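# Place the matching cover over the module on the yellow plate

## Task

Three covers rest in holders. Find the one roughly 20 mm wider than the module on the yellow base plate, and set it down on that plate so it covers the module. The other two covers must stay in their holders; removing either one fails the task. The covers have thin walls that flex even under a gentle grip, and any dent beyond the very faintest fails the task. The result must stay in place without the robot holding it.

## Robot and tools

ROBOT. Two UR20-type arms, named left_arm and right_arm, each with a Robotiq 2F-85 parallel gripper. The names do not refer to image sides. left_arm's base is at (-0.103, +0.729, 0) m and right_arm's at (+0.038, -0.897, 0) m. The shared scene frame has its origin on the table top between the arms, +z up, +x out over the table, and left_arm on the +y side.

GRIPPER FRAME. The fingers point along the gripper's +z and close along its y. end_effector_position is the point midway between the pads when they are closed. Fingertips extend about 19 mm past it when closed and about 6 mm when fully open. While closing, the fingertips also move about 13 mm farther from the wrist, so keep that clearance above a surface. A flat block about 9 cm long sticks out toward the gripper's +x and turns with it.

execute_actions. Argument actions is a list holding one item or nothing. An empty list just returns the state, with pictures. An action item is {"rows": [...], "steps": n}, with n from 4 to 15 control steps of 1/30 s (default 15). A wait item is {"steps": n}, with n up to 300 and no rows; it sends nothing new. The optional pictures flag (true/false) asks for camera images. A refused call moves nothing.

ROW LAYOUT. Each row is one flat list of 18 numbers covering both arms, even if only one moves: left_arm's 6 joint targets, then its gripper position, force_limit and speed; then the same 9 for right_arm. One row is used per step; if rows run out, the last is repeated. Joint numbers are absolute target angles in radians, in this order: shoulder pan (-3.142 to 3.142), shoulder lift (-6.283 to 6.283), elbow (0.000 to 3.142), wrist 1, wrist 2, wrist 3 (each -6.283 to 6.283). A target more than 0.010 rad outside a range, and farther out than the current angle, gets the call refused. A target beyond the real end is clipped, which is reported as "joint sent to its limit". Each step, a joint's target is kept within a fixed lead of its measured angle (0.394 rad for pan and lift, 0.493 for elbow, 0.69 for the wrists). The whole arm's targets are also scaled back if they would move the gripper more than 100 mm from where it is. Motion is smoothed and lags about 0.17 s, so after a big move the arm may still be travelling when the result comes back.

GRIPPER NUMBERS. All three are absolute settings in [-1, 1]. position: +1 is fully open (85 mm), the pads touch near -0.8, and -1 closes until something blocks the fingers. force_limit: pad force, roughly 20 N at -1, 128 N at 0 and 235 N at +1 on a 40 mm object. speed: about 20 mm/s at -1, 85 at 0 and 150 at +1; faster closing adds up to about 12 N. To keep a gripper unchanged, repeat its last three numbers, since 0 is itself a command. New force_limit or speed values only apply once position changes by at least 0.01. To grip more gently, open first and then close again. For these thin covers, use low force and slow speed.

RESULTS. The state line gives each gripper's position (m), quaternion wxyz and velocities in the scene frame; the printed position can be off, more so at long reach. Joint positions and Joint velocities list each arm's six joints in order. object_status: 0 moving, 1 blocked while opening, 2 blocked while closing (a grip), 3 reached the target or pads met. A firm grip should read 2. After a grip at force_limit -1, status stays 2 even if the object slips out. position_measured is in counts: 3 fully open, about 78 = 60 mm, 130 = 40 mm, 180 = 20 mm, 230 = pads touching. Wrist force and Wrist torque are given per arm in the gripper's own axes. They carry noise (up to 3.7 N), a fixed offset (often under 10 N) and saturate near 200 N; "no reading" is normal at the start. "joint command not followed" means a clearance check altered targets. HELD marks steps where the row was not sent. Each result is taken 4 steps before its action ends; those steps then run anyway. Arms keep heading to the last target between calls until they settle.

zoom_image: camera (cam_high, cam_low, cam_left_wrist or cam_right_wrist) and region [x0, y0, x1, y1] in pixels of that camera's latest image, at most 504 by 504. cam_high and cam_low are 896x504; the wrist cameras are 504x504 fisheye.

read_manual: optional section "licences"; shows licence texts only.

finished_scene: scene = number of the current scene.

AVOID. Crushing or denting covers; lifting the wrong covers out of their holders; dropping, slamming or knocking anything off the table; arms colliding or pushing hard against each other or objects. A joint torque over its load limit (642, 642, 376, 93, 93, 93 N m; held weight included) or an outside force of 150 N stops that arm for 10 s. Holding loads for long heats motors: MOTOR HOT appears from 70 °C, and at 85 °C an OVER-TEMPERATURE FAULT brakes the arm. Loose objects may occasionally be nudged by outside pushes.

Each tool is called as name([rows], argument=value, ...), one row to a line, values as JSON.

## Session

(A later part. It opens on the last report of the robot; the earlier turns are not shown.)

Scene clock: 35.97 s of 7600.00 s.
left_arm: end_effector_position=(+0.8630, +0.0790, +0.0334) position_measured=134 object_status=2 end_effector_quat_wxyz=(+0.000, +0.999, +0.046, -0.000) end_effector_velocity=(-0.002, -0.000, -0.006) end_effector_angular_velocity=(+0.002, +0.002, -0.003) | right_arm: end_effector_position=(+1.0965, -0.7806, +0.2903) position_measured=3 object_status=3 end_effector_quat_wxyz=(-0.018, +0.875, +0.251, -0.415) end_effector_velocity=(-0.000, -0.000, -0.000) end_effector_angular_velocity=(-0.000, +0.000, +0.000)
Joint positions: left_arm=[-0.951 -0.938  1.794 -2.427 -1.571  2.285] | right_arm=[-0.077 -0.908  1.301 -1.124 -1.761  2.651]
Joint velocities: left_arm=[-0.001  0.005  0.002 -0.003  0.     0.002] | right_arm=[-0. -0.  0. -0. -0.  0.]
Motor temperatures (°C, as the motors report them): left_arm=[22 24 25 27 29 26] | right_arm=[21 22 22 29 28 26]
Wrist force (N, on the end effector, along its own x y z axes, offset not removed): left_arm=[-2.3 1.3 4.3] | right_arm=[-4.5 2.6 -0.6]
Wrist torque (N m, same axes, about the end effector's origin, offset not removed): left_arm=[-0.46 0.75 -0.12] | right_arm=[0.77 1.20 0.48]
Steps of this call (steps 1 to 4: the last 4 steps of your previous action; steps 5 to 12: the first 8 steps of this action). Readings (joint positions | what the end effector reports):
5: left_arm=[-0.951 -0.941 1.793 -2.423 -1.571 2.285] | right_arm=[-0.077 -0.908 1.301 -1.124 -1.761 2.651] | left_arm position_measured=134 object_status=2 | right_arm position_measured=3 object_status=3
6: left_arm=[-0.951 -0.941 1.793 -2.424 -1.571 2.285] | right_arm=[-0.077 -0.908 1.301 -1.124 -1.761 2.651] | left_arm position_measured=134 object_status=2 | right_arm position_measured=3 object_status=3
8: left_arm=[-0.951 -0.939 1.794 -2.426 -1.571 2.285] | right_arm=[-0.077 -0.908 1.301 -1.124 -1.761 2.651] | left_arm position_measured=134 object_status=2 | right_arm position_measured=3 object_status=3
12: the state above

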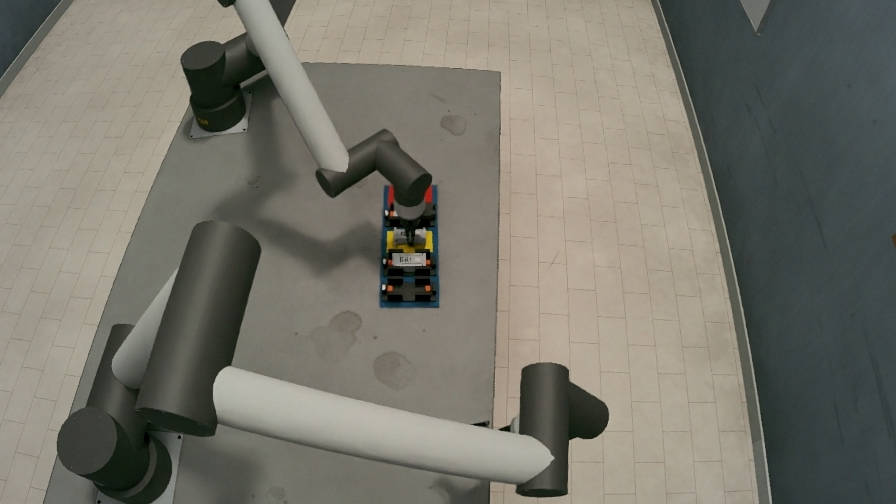

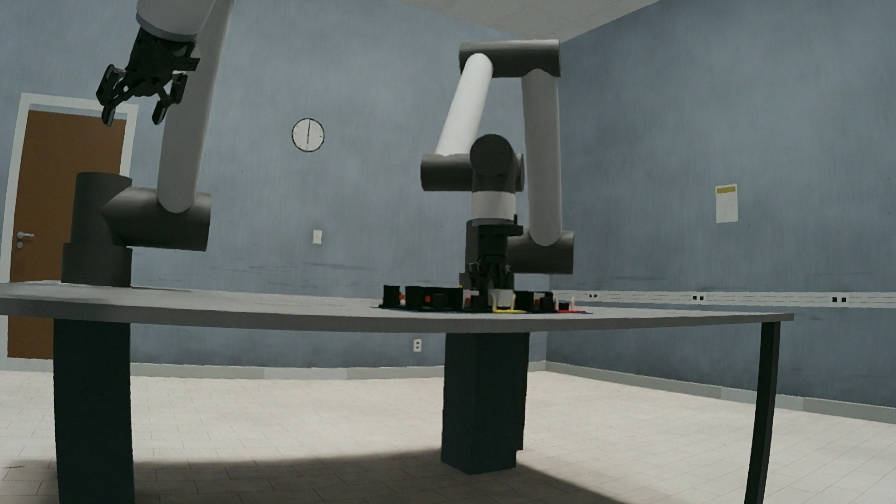

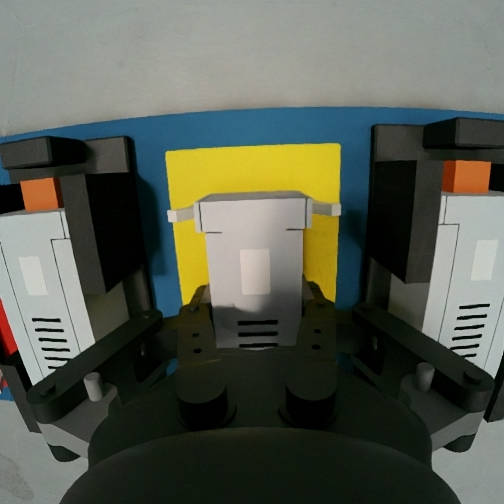

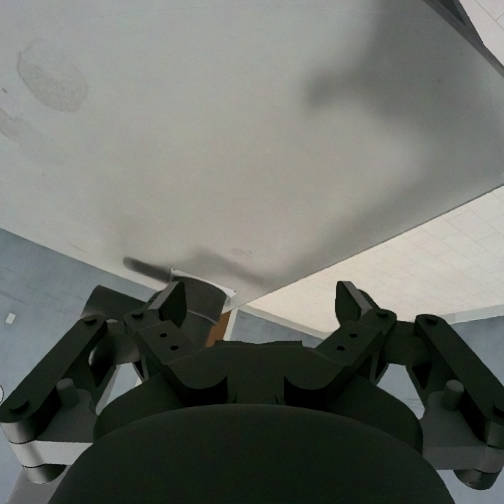

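About 9 mm gap remains; go 6 more, then open.

execute_actions([
  {"rows":[[-0.9509,-0.9323,1.7955,-2.434,-1.571,2.2848,-1,-0.5,-1,-0.077,-0.908,1.301,-1.124,-1.761,2.651,1,-1,0]],"steps":14},
])

execute_actions([
  {"rows":[[-0.9509,-0.9323,1.7955,-2.434,-1.571,2.2848,0.3,-1,-0.5,-0.077,-0.908,1.301,-1.124,-1.761,2.651,1,-1,0]]},
])

execute_actions([
  {"rows":[[-0.9509,-0.974,1.7825,-2.3793,-1.571,2.2848,0.3,-1,-0.5,-0.077,-0.908,1.301,-1.124,-1.761,2.651,1,-1,0]],"steps":8},
])

execute_actions([
  {"rows":[[-0.9513,-1.0201,1.7639,-2.3146,-1.571,2.2846,0.3,-1,-0.5,-0.077,-0.908,1.301,-1.124,-1.761,2.651,1,-1,0]]},
], pictures=true)

zoom_image(camera="cam_low", region=[450, 255, 550, 320])

zoom_image(camera="cam_high", region=[370, 195, 450, 270])

Scene clock: 36.77 s of 7600.00 s.
left_arm: end_effector_position=(+0.8630, +0.0789, +0.0274) position_measured=134 object_status=2 end_effector_quat_wxyz=(+0.000, +0.999, +0.046, -0.000) end_effector_velocity=(-0.000, -0.002, -0.001) end_effector_angular_velocity=(-0.001, -0.001, +0.001) | right_arm: end_effector_position=(+1.0965, -0.7806, +0.2903) position_measured=3 object_status=3 end_effector_quat_wxyz=(-0.018, +0.875, +0.251, -0.415) end_effector_velocity=(+0.000, +0.000, +0.001) end_effector_angular_velocity=(-0.000, -0.001, +0.000)
Joint positions: left_arm=[-0.951 -0.932  1.795 -2.434 -1.571  2.285] | right_arm=[-0.077 -0.908  1.301 -1.124 -1.761  2.651]
Joint velocities: left_arm=[-0.002  0.001 -0.    -0.002  0.    -0.003] | right_arm=[ 0. -0. -0. -0. -0.  0.]
Motor temperatures (°C, as the motors report them): left_arm=[22 24 25 27 29 26] | right_arm=[21 22 22 29 28 26]
Wrist force (N, on the end effector, along its own x y z axes, offset not removed): left_arm=[-4.0 -0.5 3.1] | right_arm=[-1.3 3.7 -3.1]
Wrist torque (N m, same axes, about the end effector's origin, offset not removed): left_arm=[-0.64 0.95 0.07] | right_arm=[0.98 0.71 0.55]
Steps of this call (steps 1 to 4: the last 4 steps of your previous action; steps 5 to 14: the robot went on to your last target; steps 15 to 24: the first 10 steps of this action). Readings (joint positions | what the end effector reports):
15: left_arm=[-0.951 -0.938 1.794 -2.427 -1.571 2.285] | right_arm=[-0.077 -0.908 1.301 -1.124 -1.761 2.651] | left_arm position_measured=134 object_status=2 | right_arm position_measured=3 object_status=3
16: left_arm=[-0.951 -0.937 1.794 -2.429 -1.571 2.285] | right_arm=[-0.077 -0.908 1.301 -1.124 -1.761 2.651] | left_arm position_measured=134 object_status=2 | right_arm position_measured=3 object_status=3
18: left_arm=[-0.951 -0.934 1.795 -2.432 -1.571 2.285] | right_arm=[-0.077 -0.908 1.301 -1.124 -1.761 2.651] | left_arm position_measured=134 object_status=2 | right_arm position_measured=3 object_status=3
22: left_arm=[-0.951 -0.933 1.795 -2.434 -1.571 2.285] | right_arm=[-0.077 -0.908 1.301 -1.124 -1.761 2.651] | left_arm position_measured=134 object_status=2 | right_arm position_measured=3 object_status=3
24: the state above

Scene clock: 37.27 s of 7600.00 s.
left_arm: end_effector_position=(+0.8630, +0.0789, +0.0272) position_measured=97 object_status=0 end_effector_quat_wxyz=(+0.000, +0.999, +0.046, -0.000) end_effector_velocity=(+0.000, +0.000, -0.000) end_effector_angular_velocity=(-0.000, +0.000, -0.000) | right_arm: end_effector_position=(+1.0965, -0.7806, +0.2903) position_measured=3 object_status=3 end_effector_quat_wxyz=(-0.018, +0.875, +0.251, -0.415) end_effector_velocity=(+0.000, +0.000, -0.000) end_effector_angular_velocity=(+0.000, -0.000, -0.000)
Joint positions: left_arm=[-0.951 -0.932  1.796 -2.434 -1.571  2.285] | right_arm=[-0.077 -0.908  1.301 -1.124 -1.761  2.651]
Joint velocities: left_arm=[ 0.001  0.    -0.     0.    -0.     0.001] | right_arm=[ 0.     0.    -0.001  0.     0.    -0.   ]
Motor temperatures (°C, as the motors report them): left_arm=[22 24 25 27 29 26] | right_arm=[21 22 22 29 28 26]
Wrist force (N, on the end effector, along its own x y z axes, offset not removed): left_arm=[0.4 -2.0 3.4] | right_arm=[-1.3 -1.4 -2.3]
Wrist torque (N m, same axes, about the end effector's origin, offset not removed): left_arm=[-0.56 0.16 -0.13] | right_arm=[-0.13 0.56 0.50]
Steps of this call (steps 1 to 4: the last 4 steps of your previous action; steps 5 to 15: the first 11 steps of this action). Readings (joint positions | what the end effector reports):
5: left_arm=[-0.951 -0.932 1.795 -2.434 -1.571 2.285] | right_arm=[-0.077 -0.908 1.301 -1.124 -1.761 2.651] | left_arm position_measured=134 object_status=0 | right_arm position_measured=3 object_status=3
6: left_arm=[-0.951 -0.932 1.795 -2.434 -1.571 2.285] | right_arm=[-0.077 -0.908 1.301 -1.124 -1.761 2.651] | left_arm position_measured=134 object_status=0 | right_arm position_measured=3 object_status=3
8: left_arm=[-0.951 -0.932 1.795 -2.434 -1.571 2.285] | right_arm=[-0.077 -0.908 1.301 -1.124 -1.761 2.651] | left_arm position_measured=127 object_status=0 | right_arm position_measured=3 object_status=3
12: left_arm=[-0.951 -0.932 1.796 -2.434 -1.571 2.285] | right_arm=[-0.077 -0.908 1.301 -1.124 -1.761 2.651] | left_arm position_measured=110 object_status=0 | right_arm position_measured=3 object_status=3
15: the state above

Scene clock: 37.53 s of 7600.00 s.
left_arm: end_effector_position=(+0.8637, +0.0783, +0.0565) position_measured=91 object_status=0 end_effector_quat_wxyz=(+0.000, +0.999, +0.046, +0.000) end_effector_velocity=(-0.007, +0.005, +0.234) end_effector_angular_velocity=(+0.011, +0.011, -0.001) | right_arm: end_effector_position=(+1.0965, -0.7806, +0.2903) position_measured=3 object_status=3 end_effector_quat_wxyz=(-0.018, +0.875, +0.251, -0.415) end_effector_velocity=(+0.000, +0.001, -0.001) end_effector_angular_velocity=(+0.000, +0.000, +0.000)
Joint positions: left_arm=[-0.951 -0.958  1.787 -2.401 -1.571  2.285] | right_arm=[-0.077 -0.908  1.301 -1.124 -1.761  2.651]
Joint velocities: left_arm=[-0.001 -0.21  -0.059  0.284  0.     0.   ] | right_arm=[ 0.001  0.001 -0.    -0.     0.    -0.   ]
Motor temperatures (°C, as the motors report them): left_arm=[22 24 25 27 29 26] | right_arm=[21 22 22 29 28 26]
Wrist force (N, on the end effector, along its own x y z axes, offset not removed): left_arm=[0.2 1.1 -2.7] | right_arm=[-3.3 1.3 -2.8]
Wrist torque (N m, same axes, about the end effector's origin, offset not removed): left_arm=[-0.07 0.15 -0.17] | right_arm=[0.47 1.04 0.43]
Steps of this call (steps 1 to 4: the last 4 steps of your previous action; steps 5 to 8: the first 4 steps of this action). Readings (joint positions | what the end effector reports):
5: left_arm=[-0.951 -0.933 1.795 -2.434 -1.571 2.285] | right_arm=[-0.077 -0.908 1.301 -1.124 -1.761 2.651] | left_arm position_measured=91 object_status=0 | right_arm position_measured=3 object_status=3
6: left_arm=[-0.951 -0.939 1.793 -2.426 -1.571 2.285] | right_arm=[-0.077 -0.908 1.301 -1.124 -1.761 2.651] | left_arm position_measured=91 object_status=0 | right_arm position_measured=3 object_status=3
8: the state above

Scene clock: 38.03 s of 7600.00 s.
left_arm: end_effector_position=(+0.8628, +0.0786, +0.1292) position_measured=91 object_status=3 end_effector_quat_wxyz=(+0.000, +0.999, +0.045, -0.000) end_effector_velocity=(-0.001, +0.002, +0.011) end_effector_angular_velocity=(+0.002, +0.002, +0.000) | right_arm: end_effector_position=(+1.0965, -0.7806, +0.2903) position_measured=3 object_status=3 end_effector_quat_wxyz=(-0.018, +0.875, +0.251, -0.415) end_effector_velocity=(-0.000, +0.000, +0.000) end_effector_angular_velocity=(-0.000, -0.001, +0.000)
Joint positions: left_arm=[-0.951 -1.019  1.764 -2.316 -1.571  2.285] | right_arm=[-0.077 -0.908  1.301 -1.124 -1.761  2.651]
Joint velocities: left_arm=[ 0.    -0.01  -0.003  0.016  0.    -0.   ] | right_arm=[ 0.    -0.001  0.    -0.001 -0.    -0.   ]
Motor temperatures (°C, as the motors report them): left_arm=[22 24 25 27 29 26] | right_arm=[21 22 22 29 28 26]
Wrist force (N, on the end effector, along its own x y z axes, offset not removed): left_arm=[0.6 -2.4 4.6] | right_arm=[1.5 -2.8 -0.2]
Wrist torque (N m, same axes, about the end effector's origin, offset not removed): left_arm=[-0.68 0.13 -0.01] | right_arm=[-0.29 0.12 0.49]
Steps of this call (steps 1 to 4: the last 4 steps of your previous action; steps 5 to 15: the first 11 steps of this action). Readings (joint positions | what the end effector reports):
5: left_arm=[-0.951 -0.973 1.783 -2.381 -1.571 2.285] | right_arm=[-0.077 -0.908 1.301 -1.124 -1.761 2.651] | left_arm position_measured=91 object_status=3 | right_arm position_measured=3 object_status=3
6: left_arm=[-0.951 -0.979 1.779 -2.372 -1.571 2.285] | right_arm=[-0.077 -0.908 1.301 -1.124 -1.761 2.651] | left_arm position_measured=91 object_status=3 | right_arm position_measured=3 object_status=3
8: left_arm=[-0.951 -1.002 1.771 -2.342 -1.571 2.285] | right_arm=[-0.077 -0.908 1.301 -1.124 -1.761 2.651] | left_arm position_measured=91 object_status=3 | right_arm position_measured=3 object_status=3
12: left_arm=[-0.951 -1.017 1.765 -2.319 -1.571 2.285] | right_arm=[-0.077 -0.908 1.301 -1.124 -1.761 2.651] | left_arm position_measured=91 object_status=3 | right_arm position_measured=3 object_status=3
15: the state above

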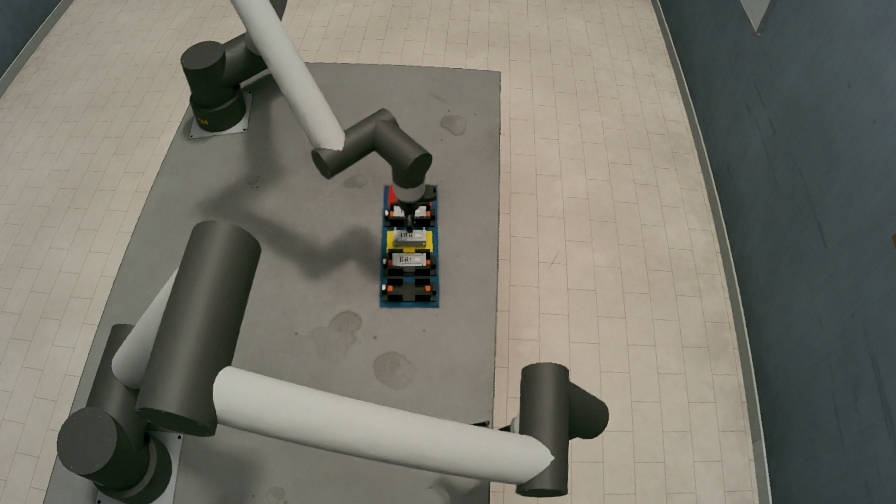

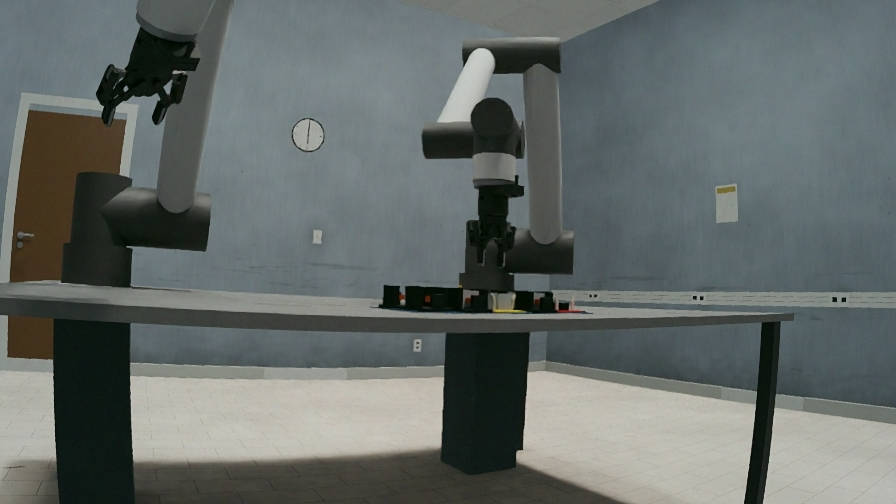

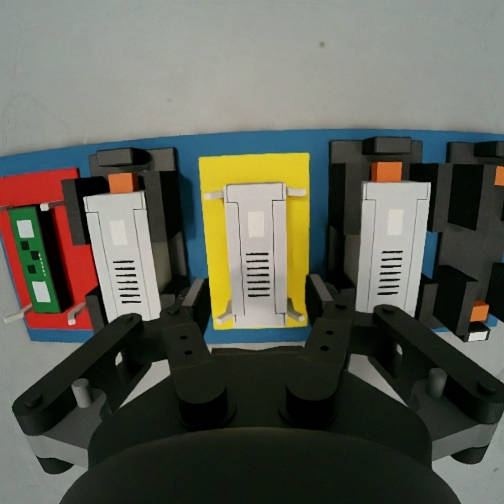

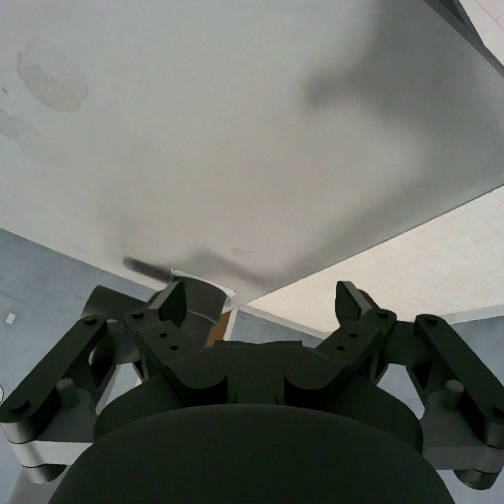

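Region (450, 255, 550, 320) of cam_low's 896x504 image, scaled by 5.040, with more detail than that image has; it fills the top 328 rows of this view, and the rest is white.

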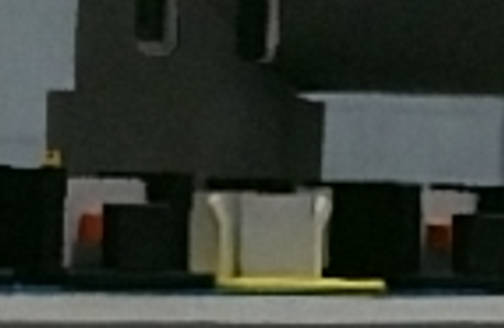

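Region (370, 195, 450, 270) of cam_high's 896x504 image, scaled by 6.300, with more detail than that image has; it fills the top 472 rows of this view, and the rest is white.

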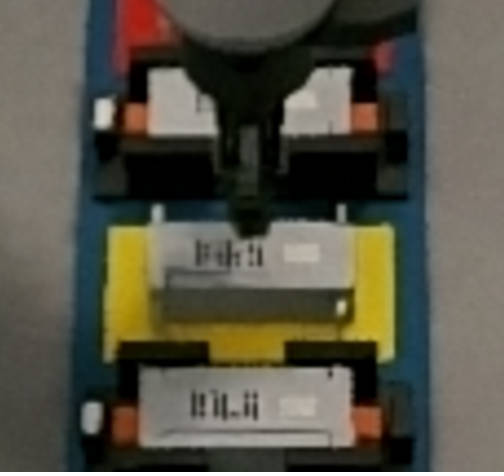

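finished_scene(scene=1)

The scene is finished: the task was done.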